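# Swing the pendulum ball to topple the red pin

## Task

Pull the hanging ball back and let it swing into the red pin so that pin falls over or leaves the raised deck, while every other pin stays upright on the deck. Until a pin is down, nothing may touch it except another pin, the ball or the ball's cord, and the ball or cord count only if the robot's last contact with them happened while the ball was held well back from its rest point, on the side away from the pins. After the red pin is down, the ball or cord may strike pins that are still standing as long as the robot is touching neither. The robot must never touch any pin. The stand, deck and base board form a single unfixed piece: from the moment the ball is released from its pulled-back position until the red pin is down, neither the robot nor anything from the bench may touch that piece. Before the red pin is down, no pin may lean a lot, tip or fall because that piece was bumped or tilted, or while the robot is touching the ball or cord; and the robot must stay off both the ball and the cord while any pin is being struck or is leaning a lot, and briefly afterwards. Any breach of these rules is a failure, and a result that holds only because the robot is propping it up at the end is not counted.

## Robot and tools

Robot: two arms, left_arm and right_arm, each ending in a two-finger gripper. Names are labels only; left_arm sits on the +y side. State lines report each gripper's end_effector_position (metres) and end_effector_quat_wxyz in one shared frame: origin on the tabletop midway between the arms, +x out over the table, +z up. Printed positions can be a little off, worse when reaching far. The reported point lies between the pads when closed; closed fingertips extend about 33 mm past it (about 9 mm when open), and closing pushes the tips roughly 24 mm further out, so keep clearance above surfaces. Fingers point along the gripper's +z and close along its y.

Row format (used by execute_actions and move): exactly 18 numbers, always both arms. First nine are left_arm: dx, dy, dz, rx, ry, rz, then left_gripper position, force_limit, speed; the next nine repeat this for right_arm and right_gripper. dx..rz are an offset, not a pose: they are expressed in that gripper's own axes and measured from the gripper's pose at the start of the action (for the first action of a call, the pose in the latest result for this scene). Scale: 1.0 = 0.6 m or 180 degrees; rx, ry, rz form a single rotation vector. Gripper numbers are settings, all in [-1, 1]: position +1 fully open (140 mm), pads touch near -0.8, -1 closes until blocked; force_limit -1 about 14 N, 0 about 60 N, +1 about 107 N; speed -1 about 30 mm/s, 0 about 140, +1 about 250. Repeat an arm's last three gripper numbers to leave it unchanged, since 0 is itself a command. For an arm that should stay still, send the offset back to its wanted pose in the first call and zeros after.

execute_actions(actions): a list of actions; each action is a table of up to 15 rows, one row per 1/30 s step, the final row held for any leftover steps. Each row is measured from the action's start pose, not from the row before. An empty list just returns state and images. Per step the target is clipped to 70 mm and 16 degrees from the measured pose, so far targets need several actions; Hand target lines show what each arm is being driven toward.

move(target, speed, stop_force, blocking): target is one 18-number row, offsets taken from the pose in the latest result showing one. Each gripper follows a straight line; both paths finish together, lasting 0.5 to 10 s. speed is in m/s, 0.002 to 0.5 (default 0.25), turning up to twice that in rad/s. Paths ignore obstacles and the other arm, and grippers may lag, stray or overshoot speed near full stretch. stop_force (N, 20 to 80, shared) ends an arm's path when it senses that much extra resistance along its line of travel; then it backs off two steps and holds. Use it only slowly, not when the gripper rotates, not to leave something it presses on, and not in the first 0.2 s of the scene. blocking=false returns after 0.5 s while motion continues (not allowed with stop_force); then use wait or stop before sending more. The move: line reports an ending per arm (done, off_target, moving, held, contact, fault) and limits (paced = pose clipped, held = steps blocked), plus distance from target.

wait(seconds): 0 to 10; lets the scene run with commands held, returning early if a move ends. stop(): brakes the current move; needs stopping room. zoom_image(camera, region): enlarges [x0, y0, x1, y1] pixels (at most 504 by 504) of cam_head_left, cam_head_right, cam_high, cam_low (896x504) or cam_left_wrist, cam_right_wrist (504x504). finished_scene(scene): ends the current scene by number and reports success; irreversible.

Gripping: send position -1 and confirm object_status 2 (0 moving, 1 blocked opening, 2 blocked closing, 3 reached target or pads met). To squeeze harder, raise force_limit and nudge position, e.g. -1 to -0.98. position_measured counts run 3 (open) to 230 (pads meet).

Result lines: pose unreachable means the clearance check altered or blocked that arm. A torque fault (joint load limits 145 N m for waist, shoulder, elbow; 36.4 N m for the three wrist joints) or any outside force of 150 N halts that arm for 10 s and skips the rest of the call. MOTOR HOT warns of overheating; OVER-TEMPERATURE FAULT means the arm is braked until cool.

Strategy and cautions: grip the ball or cord gently, draw it well back from its rest point on the side away from the pins, then open and retreat so the swing is free. Never touch pins, and do not touch the stand/deck/base piece from release until the red pin falls. Stay off the ball and cord while pins are hit or wobbling. Avoid arm-to-arm contact, stiff pushes into firm surfaces (faults), dropping things, and knocking anything off the table. Loose objects may occasionally be nudged by outside pushes.

Each tool is called after ">>>" as a command line: name --argument value for each argument, lists and objects as JSON in quotes; but a table of rows of numbers goes row by row, as --pt "numbers of a row", without its own name.

## Session

>>> execute_actions --actions '[]'

Scene clock: 0.00 s.
left_arm: end_effector_position=(+0.6175, +0.1819, +0.1870) position_measured=3 object_status=3 end_effector_quat_wxyz=(+0.045, +0.866, -0.455, +0.203) | right_arm: end_effector_position=(+0.4407, -0.1378, +0.0999) position_measured=3 object_status=3 end_effector_quat_wxyz=(-0.224, +0.902, +0.356, -0.098)
Joint positions: left_arm=[-0.188  0.07  -0.216  0.325 -0.985  0.453] | right_arm=[ 0.282  0.466  0.27  -0.436 -1.612  2.045]
Joint velocities: left_arm=[ 0.     0.     0.    -0.001 -0.    -0.   ] | right_arm=[ 0.     0.     0.001  0.    -0.     0.001]
Hand target (left_arm): +0.618, +0.182, +0.187; +0.045, +0.866, -0.455, +0.203
Hand target (right_arm): +0.441, -0.138, +0.100; -0.224, +0.902, +0.356, -0.098

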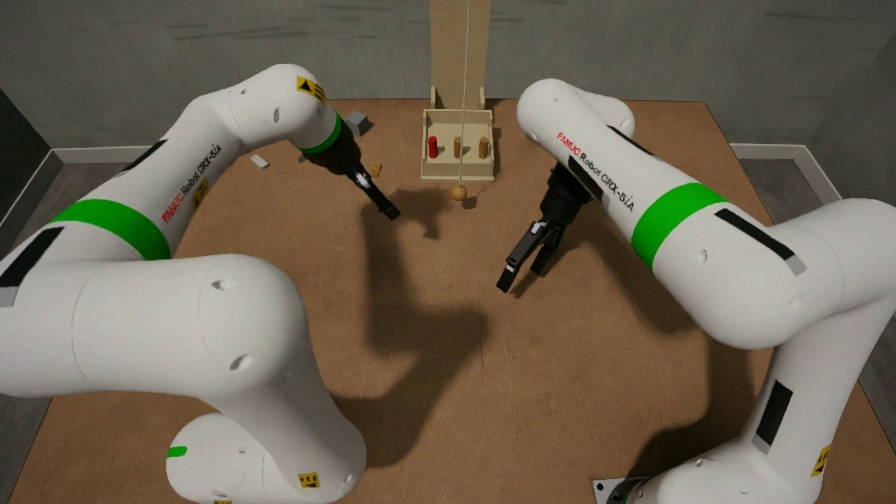

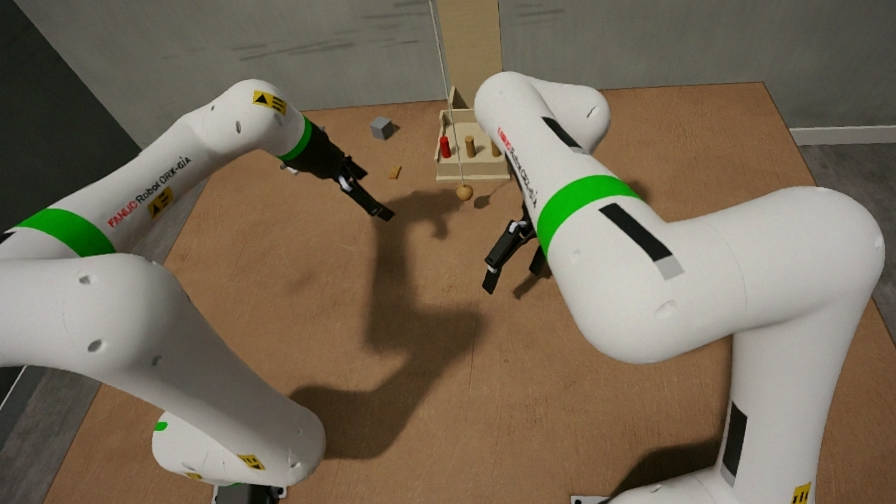

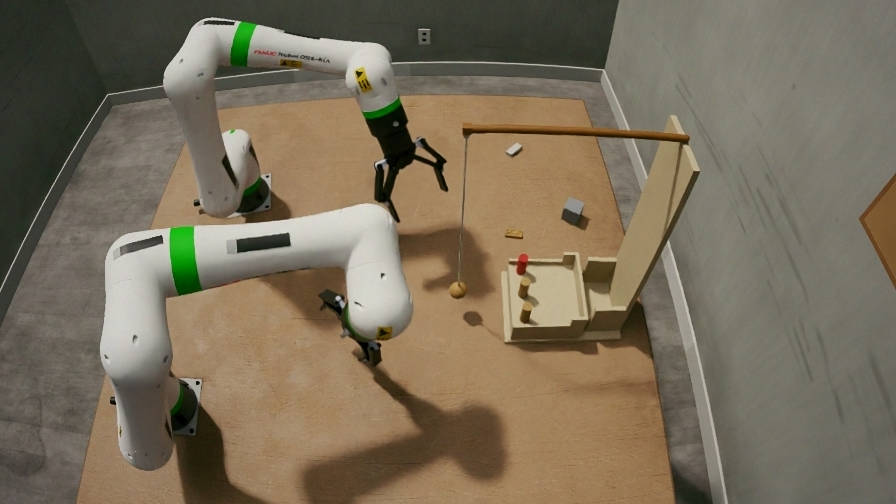

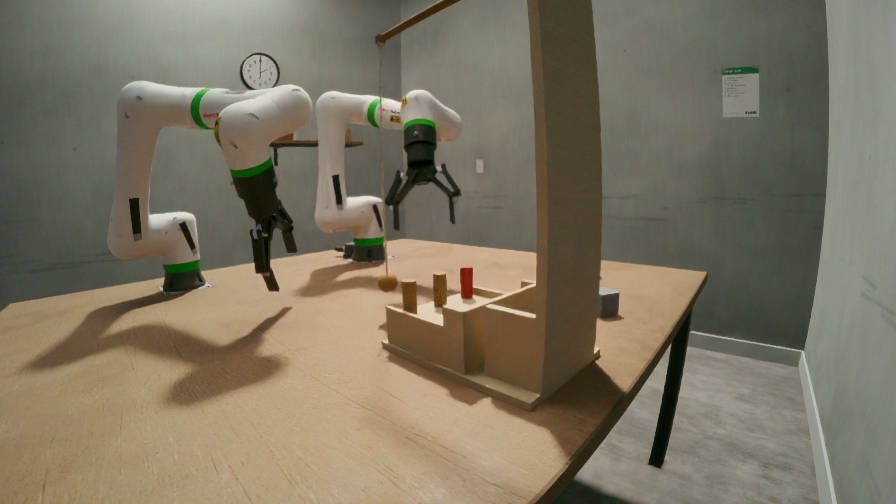

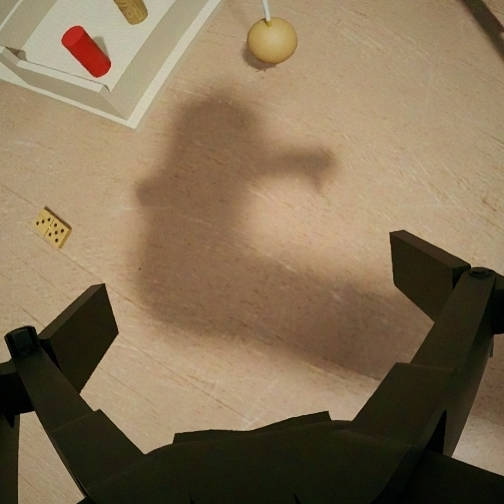

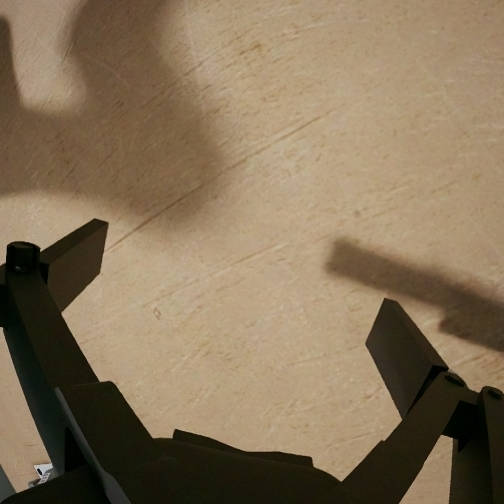

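>>> move --target '[0,0,-0.35,0,0,0,1,0,0,0.26,0.053,-0.034,-0.189,0.275,0.038,1,0,0]'

Scene clock: 11.50 s.
left_arm: end_effector_position=(+0.5520, +0.2368, +0.3787) position_measured=3 object_status=3 end_effector_quat_wxyz=(+0.045, +0.866, -0.455, +0.203) | right_arm: end_effector_position=(+0.5800, -0.0571, +0.1010) position_measured=3 object_status=3 end_effector_quat_wxyz=(-0.092, +0.910, +0.201, +0.351)
Joint positions: left_arm=[-0.042 -0.106  0.063  0.315 -1.462  0.455] | right_arm=[ 0.552  0.128 -0.632  0.807 -0.102  0.646]
Joint velocities: left_arm=[ 0.    -0.     0.001  0.    -0.     0.001] | right_arm=[-0.077 -0.006 -0.089  0.483  0.068 -0.431]
Hand target (left_arm): +0.552, +0.237, +0.379; +0.045, +0.866, -0.455, +0.203
Hand target (right_arm): +0.580, -0.057, +0.101; -0.091, +0.910, +0.200, +0.352
Off the commanded pose (left_arm): 0.000 m, 0 deg.
Off the commanded pose (right_arm): 0.001 m, 3 deg.
move: off_target (right_arm)

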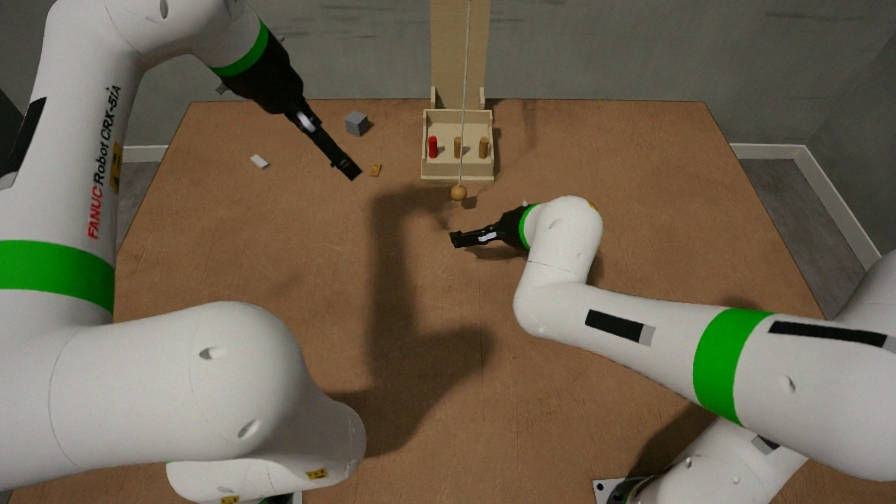

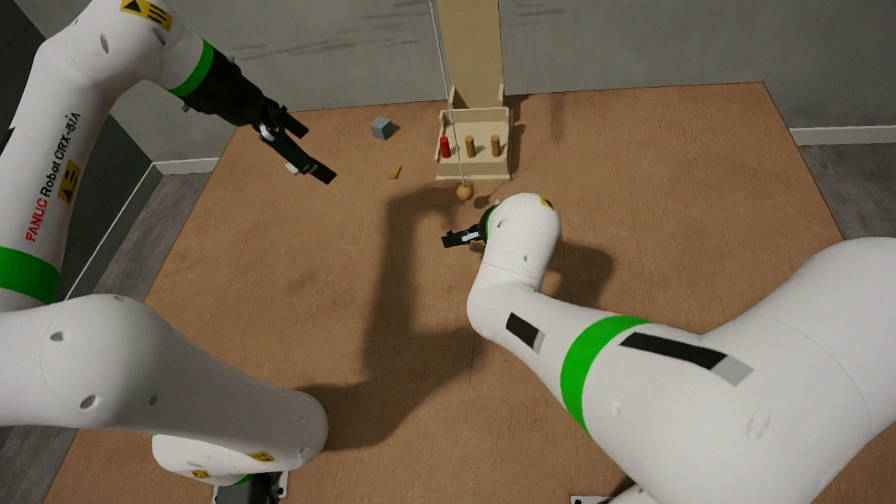

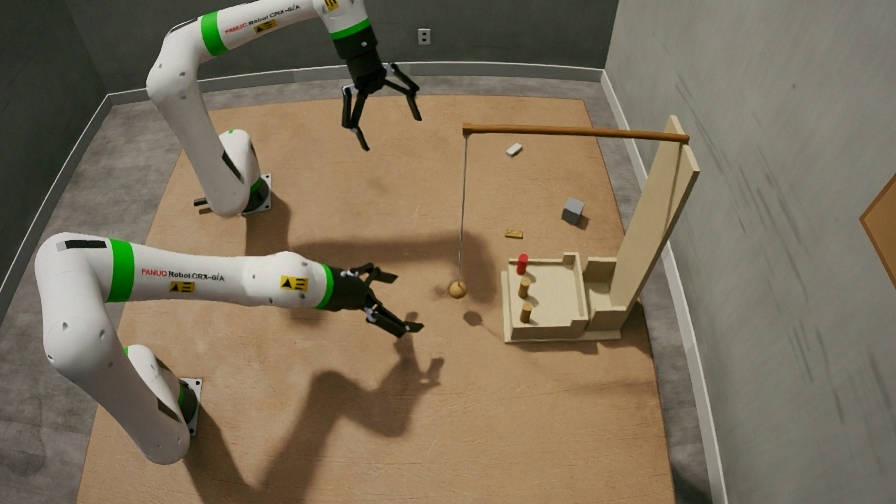

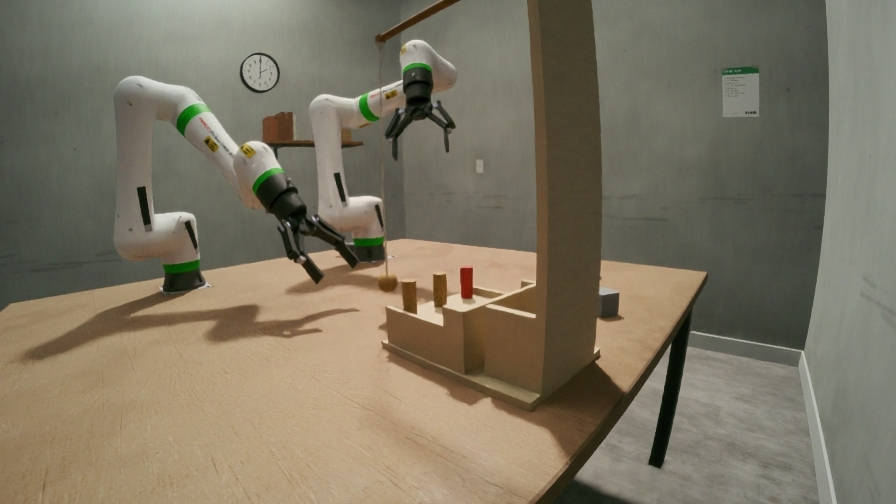

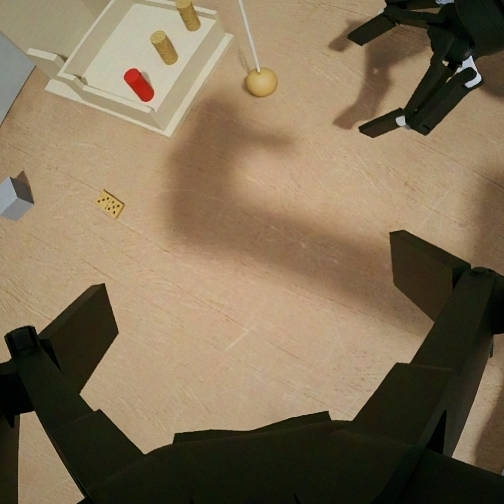

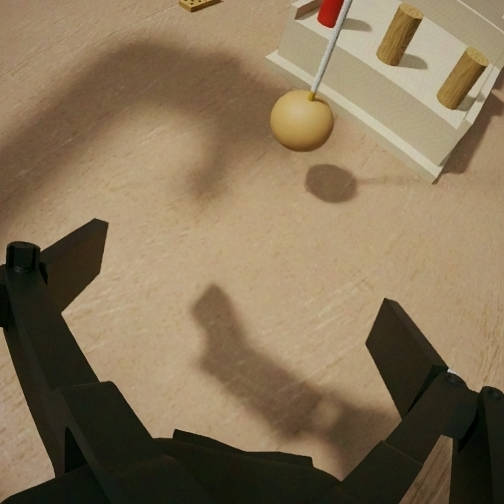

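>>> move --target '[0,0,0,0,0,0,1,0,0,0.075,0,0.115,0,-0.07,0,1,0,0]' --speed 0.1

Scene clock: 16.60 s.
left_arm: end_effector_position=(+0.5520, +0.2368, +0.3787) position_measured=3 object_status=3 end_effector_quat_wxyz=(+0.045, +0.866, -0.455, +0.203) | right_arm: end_effector_position=(+0.6517, -0.0225, +0.0804) position_measured=3 object_status=3 end_effector_quat_wxyz=(-0.070, +0.943, +0.210, +0.249)
Joint positions: left_arm=[-0.042 -0.106  0.063  0.315 -1.462  0.455] | right_arm=[ 0.586  0.428 -0.007  0.108 -0.618  1.32 ]
Joint velocities: left_arm=[ 0.     0.    -0.    -0.001  0.001  0.   ] | right_arm=[-0.001  0.002  0.003 -0.004 -0.003  0.005]
Hand target (left_arm): +0.552, +0.237, +0.379; +0.045, +0.866, -0.455, +0.203
Hand target (right_arm): +0.652, -0.022, +0.080; -0.070, +0.943, +0.210, +0.249
Off the commanded pose (left_arm): 0.000 m, 0 deg.
Off the commanded pose (right_arm): 0.000 m, 0 deg.
move: done

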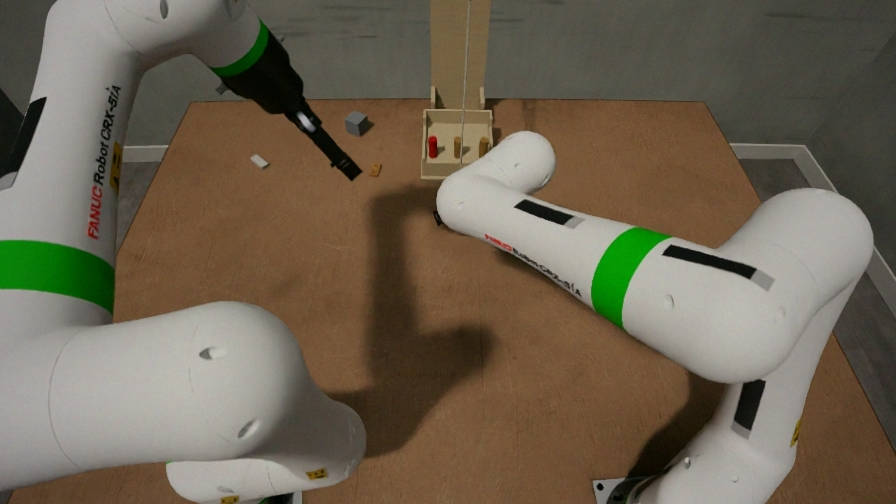

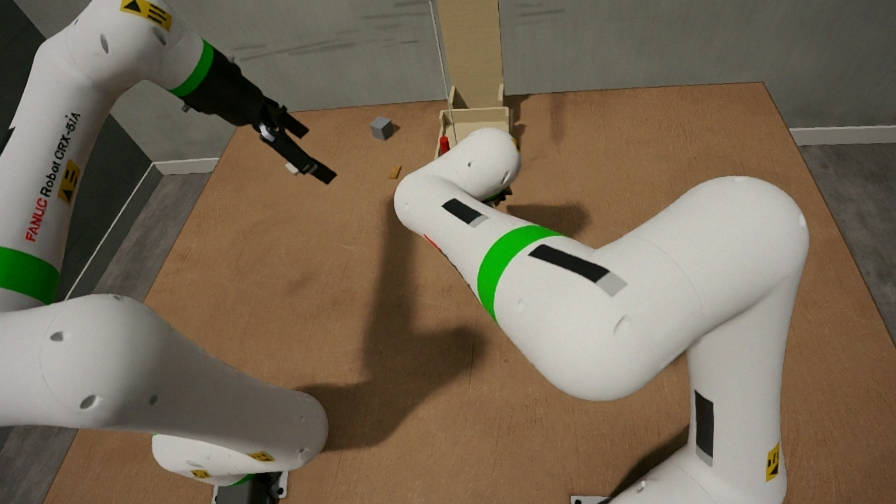

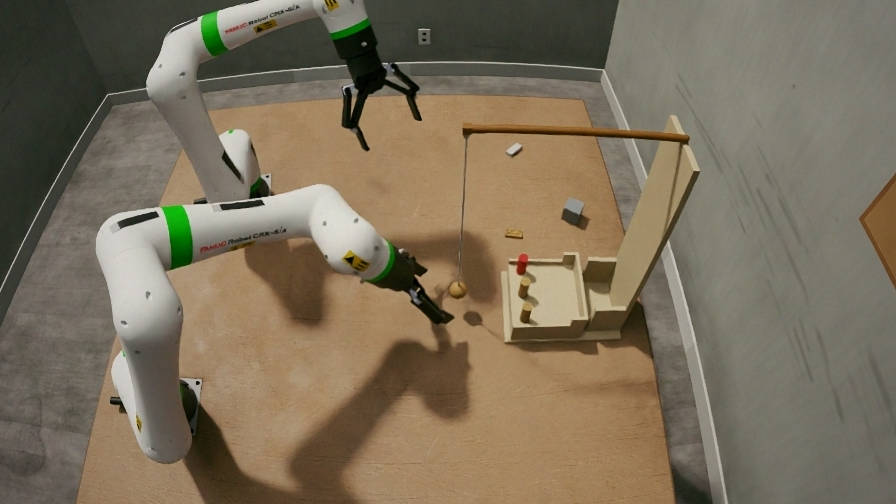

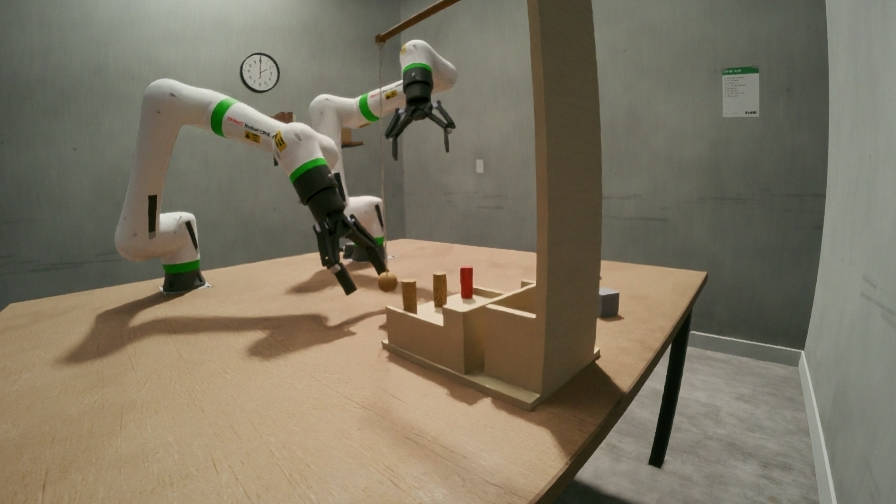

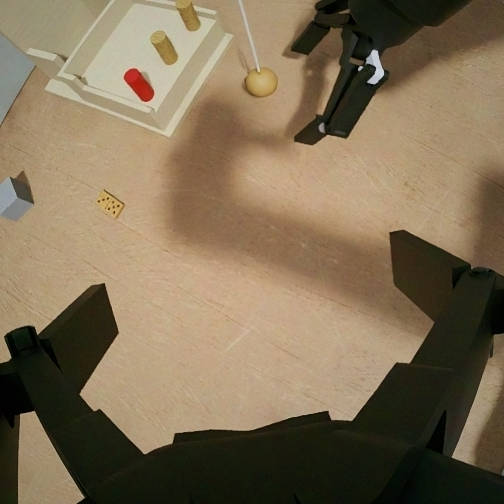

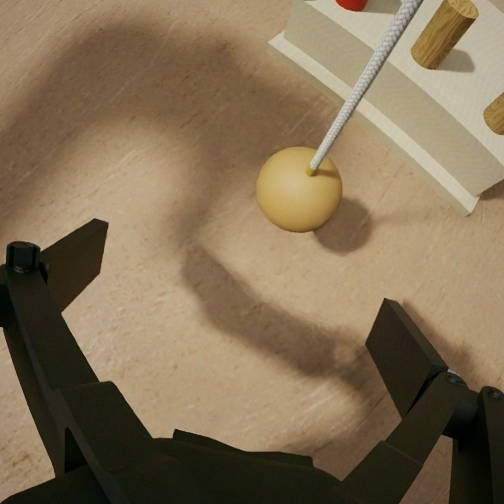

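>>> move --target '[0,0,0,0,0,0,1,0,0,0.065,0.028,0.025,0,0,0,0.3,0,0]' --speed 0.08

Scene clock: 19.40 s.
left_arm: end_effector_position=(+0.5520, +0.2368, +0.3787) position_measured=3 object_status=3 end_effector_quat_wxyz=(+0.045, +0.866, -0.455, +0.203) | right_arm: end_effector_position=(+0.6962, -0.0201, +0.0863) position_measured=91 object_status=3 end_effector_quat_wxyz=(-0.069, +0.943, +0.210, +0.249)
Joint positions: left_arm=[-0.042 -0.106  0.063  0.315 -1.462  0.455] | right_arm=[ 0.547  0.522  0.157  0.069 -0.685  1.389]
Joint velocities: left_arm=[-0.    -0.     0.001 -0.    -0.001  0.   ] | right_arm=[-0.    -0.001  0.002  0.001 -0.     0.001]
Hand target (left_arm): +0.552, +0.237, +0.379; +0.045, +0.866, -0.455, +0.203
Hand target (right_arm): +0.696, -0.020, +0.086; -0.069, +0.943, +0.210, +0.249
Off the commanded pose (left_arm): 0.000 m, 0 deg.
Off the commanded pose (right_arm): 0.000 m, 0 deg.
move: done

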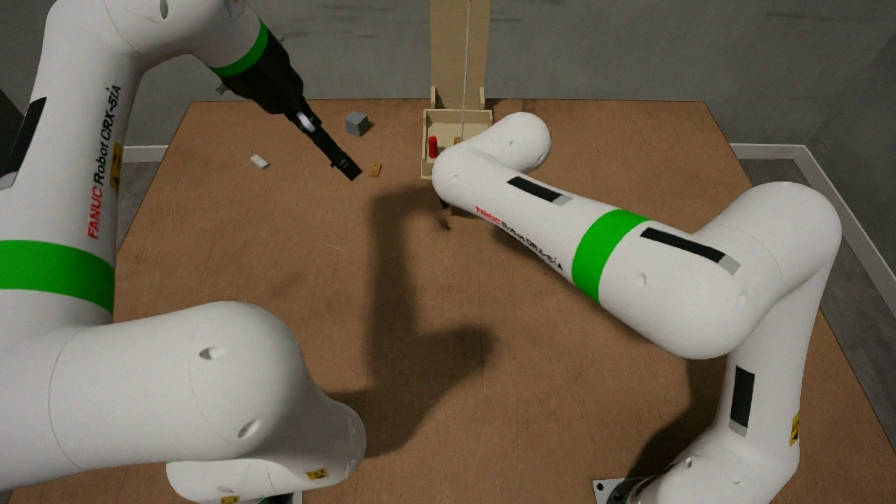

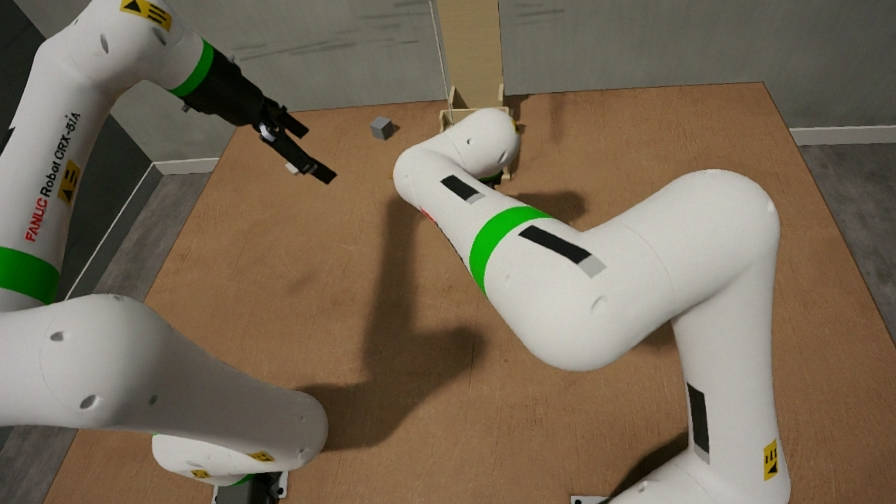

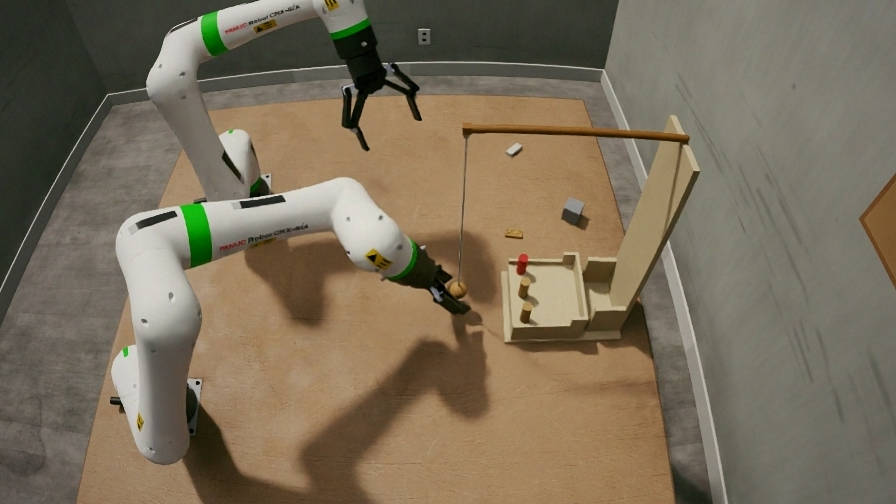

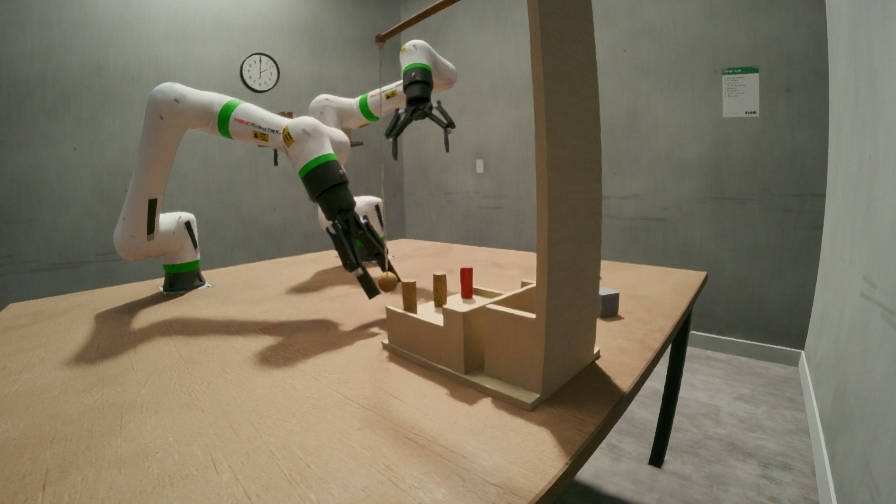

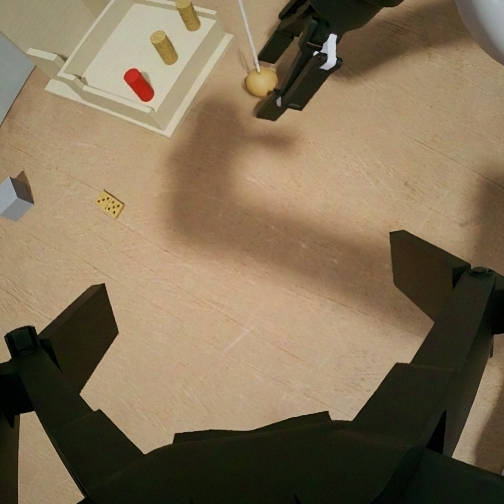

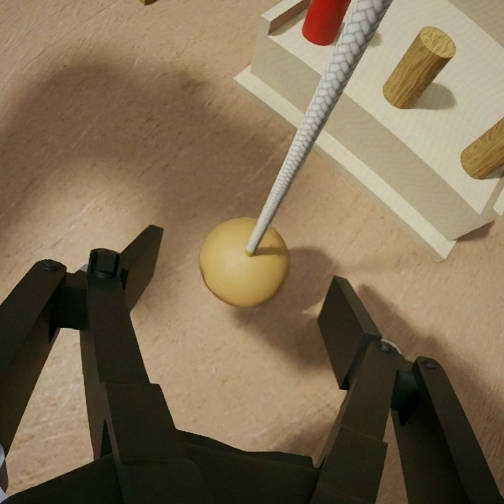

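>>> move --target '[0,0,0,0,0,0,1,0,0,0.02,0,0,0,0,0,-1,-0.7,-0.5]' --speed 0.05

>>> move --target '[0,0,0,0,0,0,1,0,0,-0.333,-0.015,-0.357,0,0,0,-1,-0.7,-0.5]' --speed 0.12

Scene clock: 26.63 s.
left_arm: end_effector_position=(+0.5520, +0.2368, +0.3787) position_measured=3 object_status=3 end_effector_quat_wxyz=(+0.045, +0.866, -0.455, +0.203) | right_arm: end_effector_position=(+0.7056, -0.0158, +0.0923) position_measured=168 object_status=2 end_effector_quat_wxyz=(-0.069, +0.943, +0.210, +0.249)
Joint positions: left_arm=[-0.042 -0.106  0.063  0.315 -1.462  0.455] | right_arm=[ 0.545  0.542  0.203  0.065 -0.711  1.395]
Joint velocities: left_arm=[-0. -0.  0.  0.  0. -0.] | right_arm=[-0.     0.    -0.001  0.    -0.     0.   ]
Hand target (left_arm): +0.552, +0.237, +0.379; +0.045, +0.866, -0.455, +0.203
Hand target (right_arm): +0.706, -0.016, +0.092; -0.069, +0.943, +0.210, +0.249
Off the commanded pose (left_arm): 0.000 m, 0 deg.
Off the commanded pose (right_arm): 0.000 m, 0 deg.
move: done

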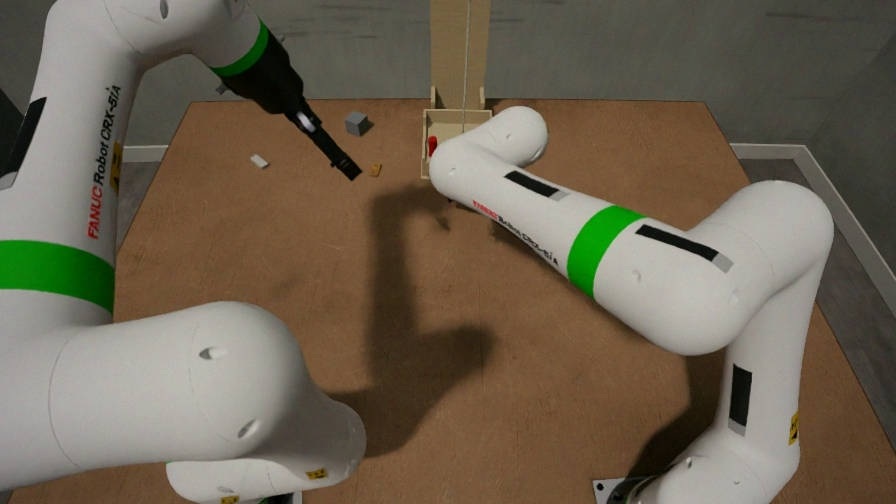

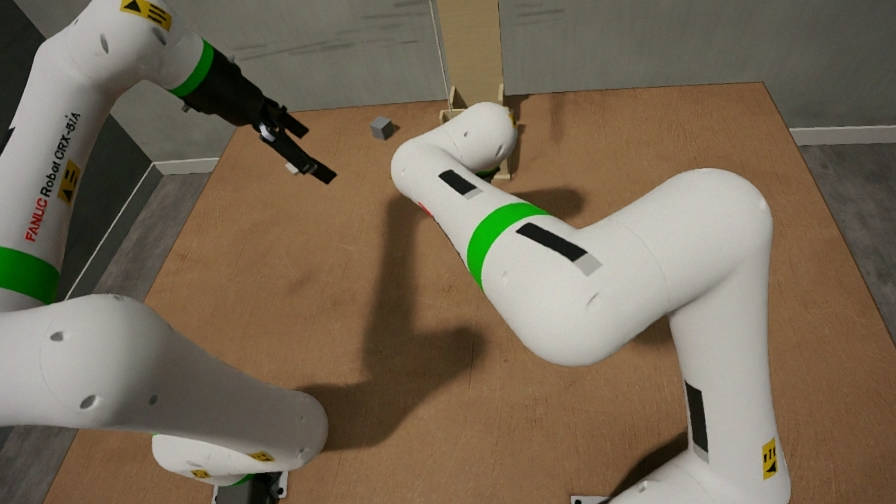

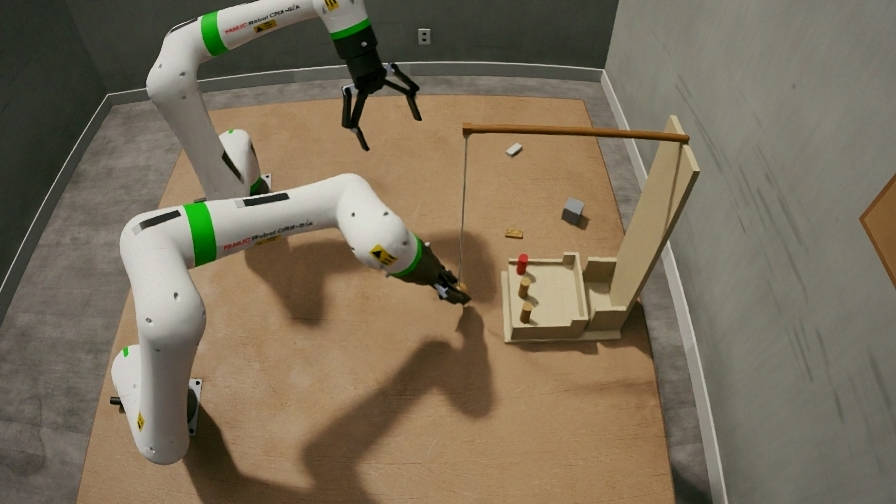

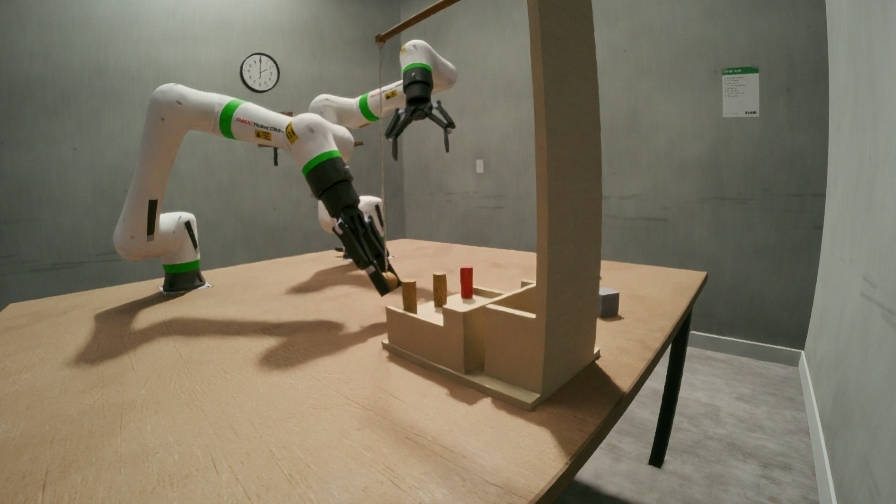

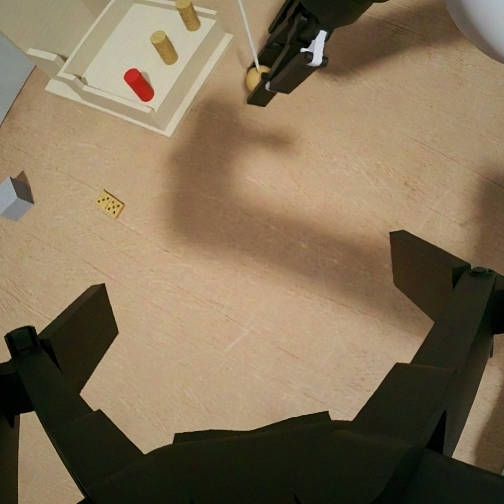

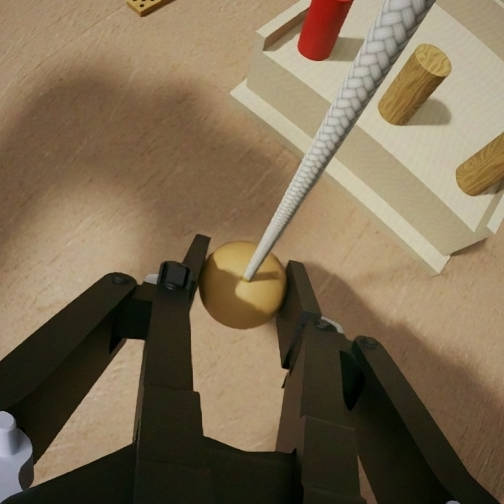

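Scene clock: 29.43 s.
left_arm: end_effector_position=(+0.5520, +0.2368, +0.3787) position_measured=3 object_status=3 end_effector_quat_wxyz=(+0.045, +0.866, -0.455, +0.203) | right_arm: end_effector_position=(+0.4501, -0.1304, +0.1790) position_measured=168 object_status=2 end_effector_quat_wxyz=(-0.069, +0.943, +0.210, +0.249)
Joint positions: left_arm=[-0.042 -0.106  0.063  0.315 -1.462  0.455] | right_arm=[ 0.669 -0.22  -0.493  0.147 -0.79   1.232]
Joint velocities: left_arm=[ 0.     0.     0.001  0.    -0.    -0.   ] | right_arm=[ 0.    -0.003 -0.001 -0.     0.    -0.001]
Hand target (left_arm): +0.552, +0.237, +0.379; +0.045, +0.866, -0.455, +0.203
Hand target (right_arm): +0.450, -0.130, +0.179; -0.069, +0.943, +0.210, +0.249
Off the commanded pose (left_arm): 0.000 m, 0 deg.
Off the commanded pose (right_arm): 0.001 m, 0 deg.
move: done

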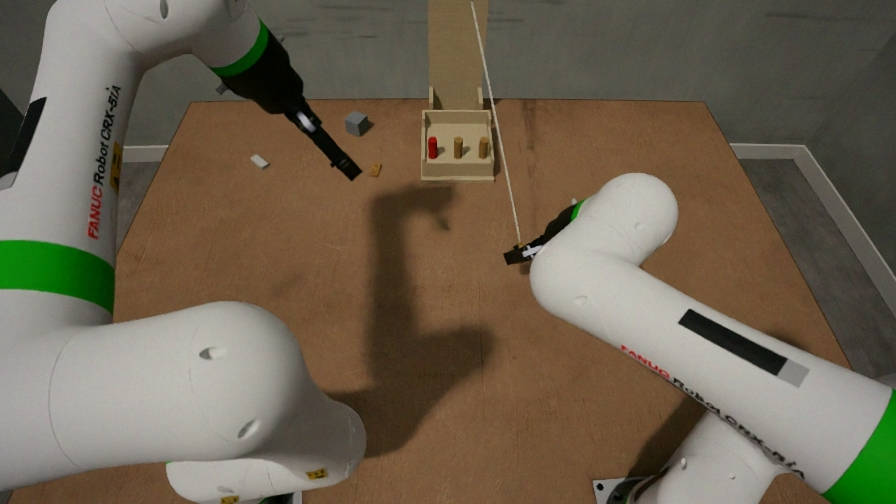

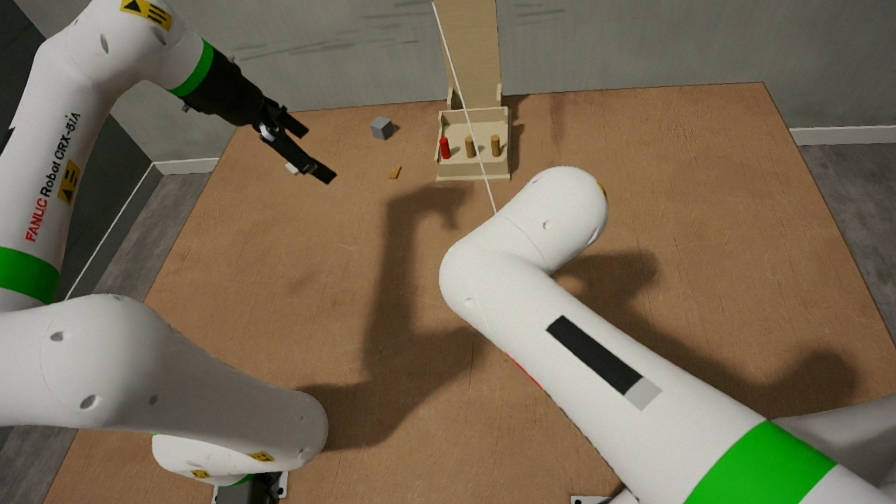

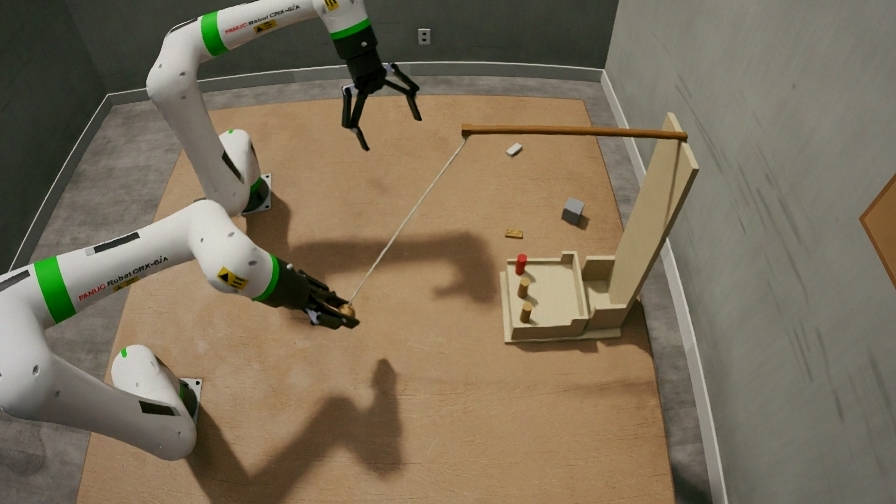

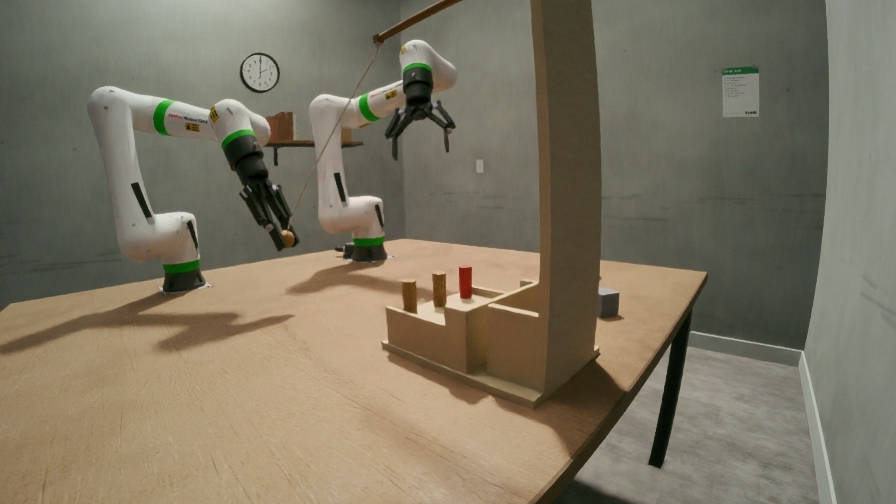

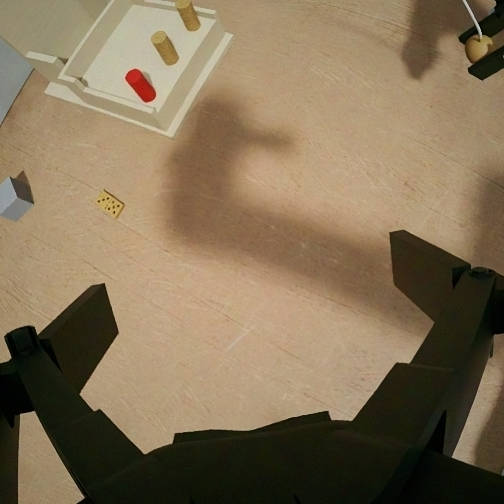

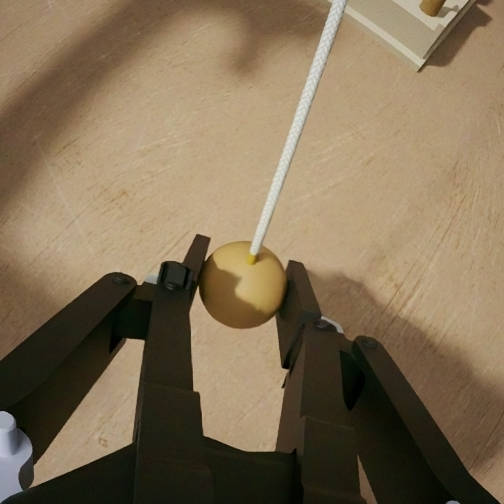

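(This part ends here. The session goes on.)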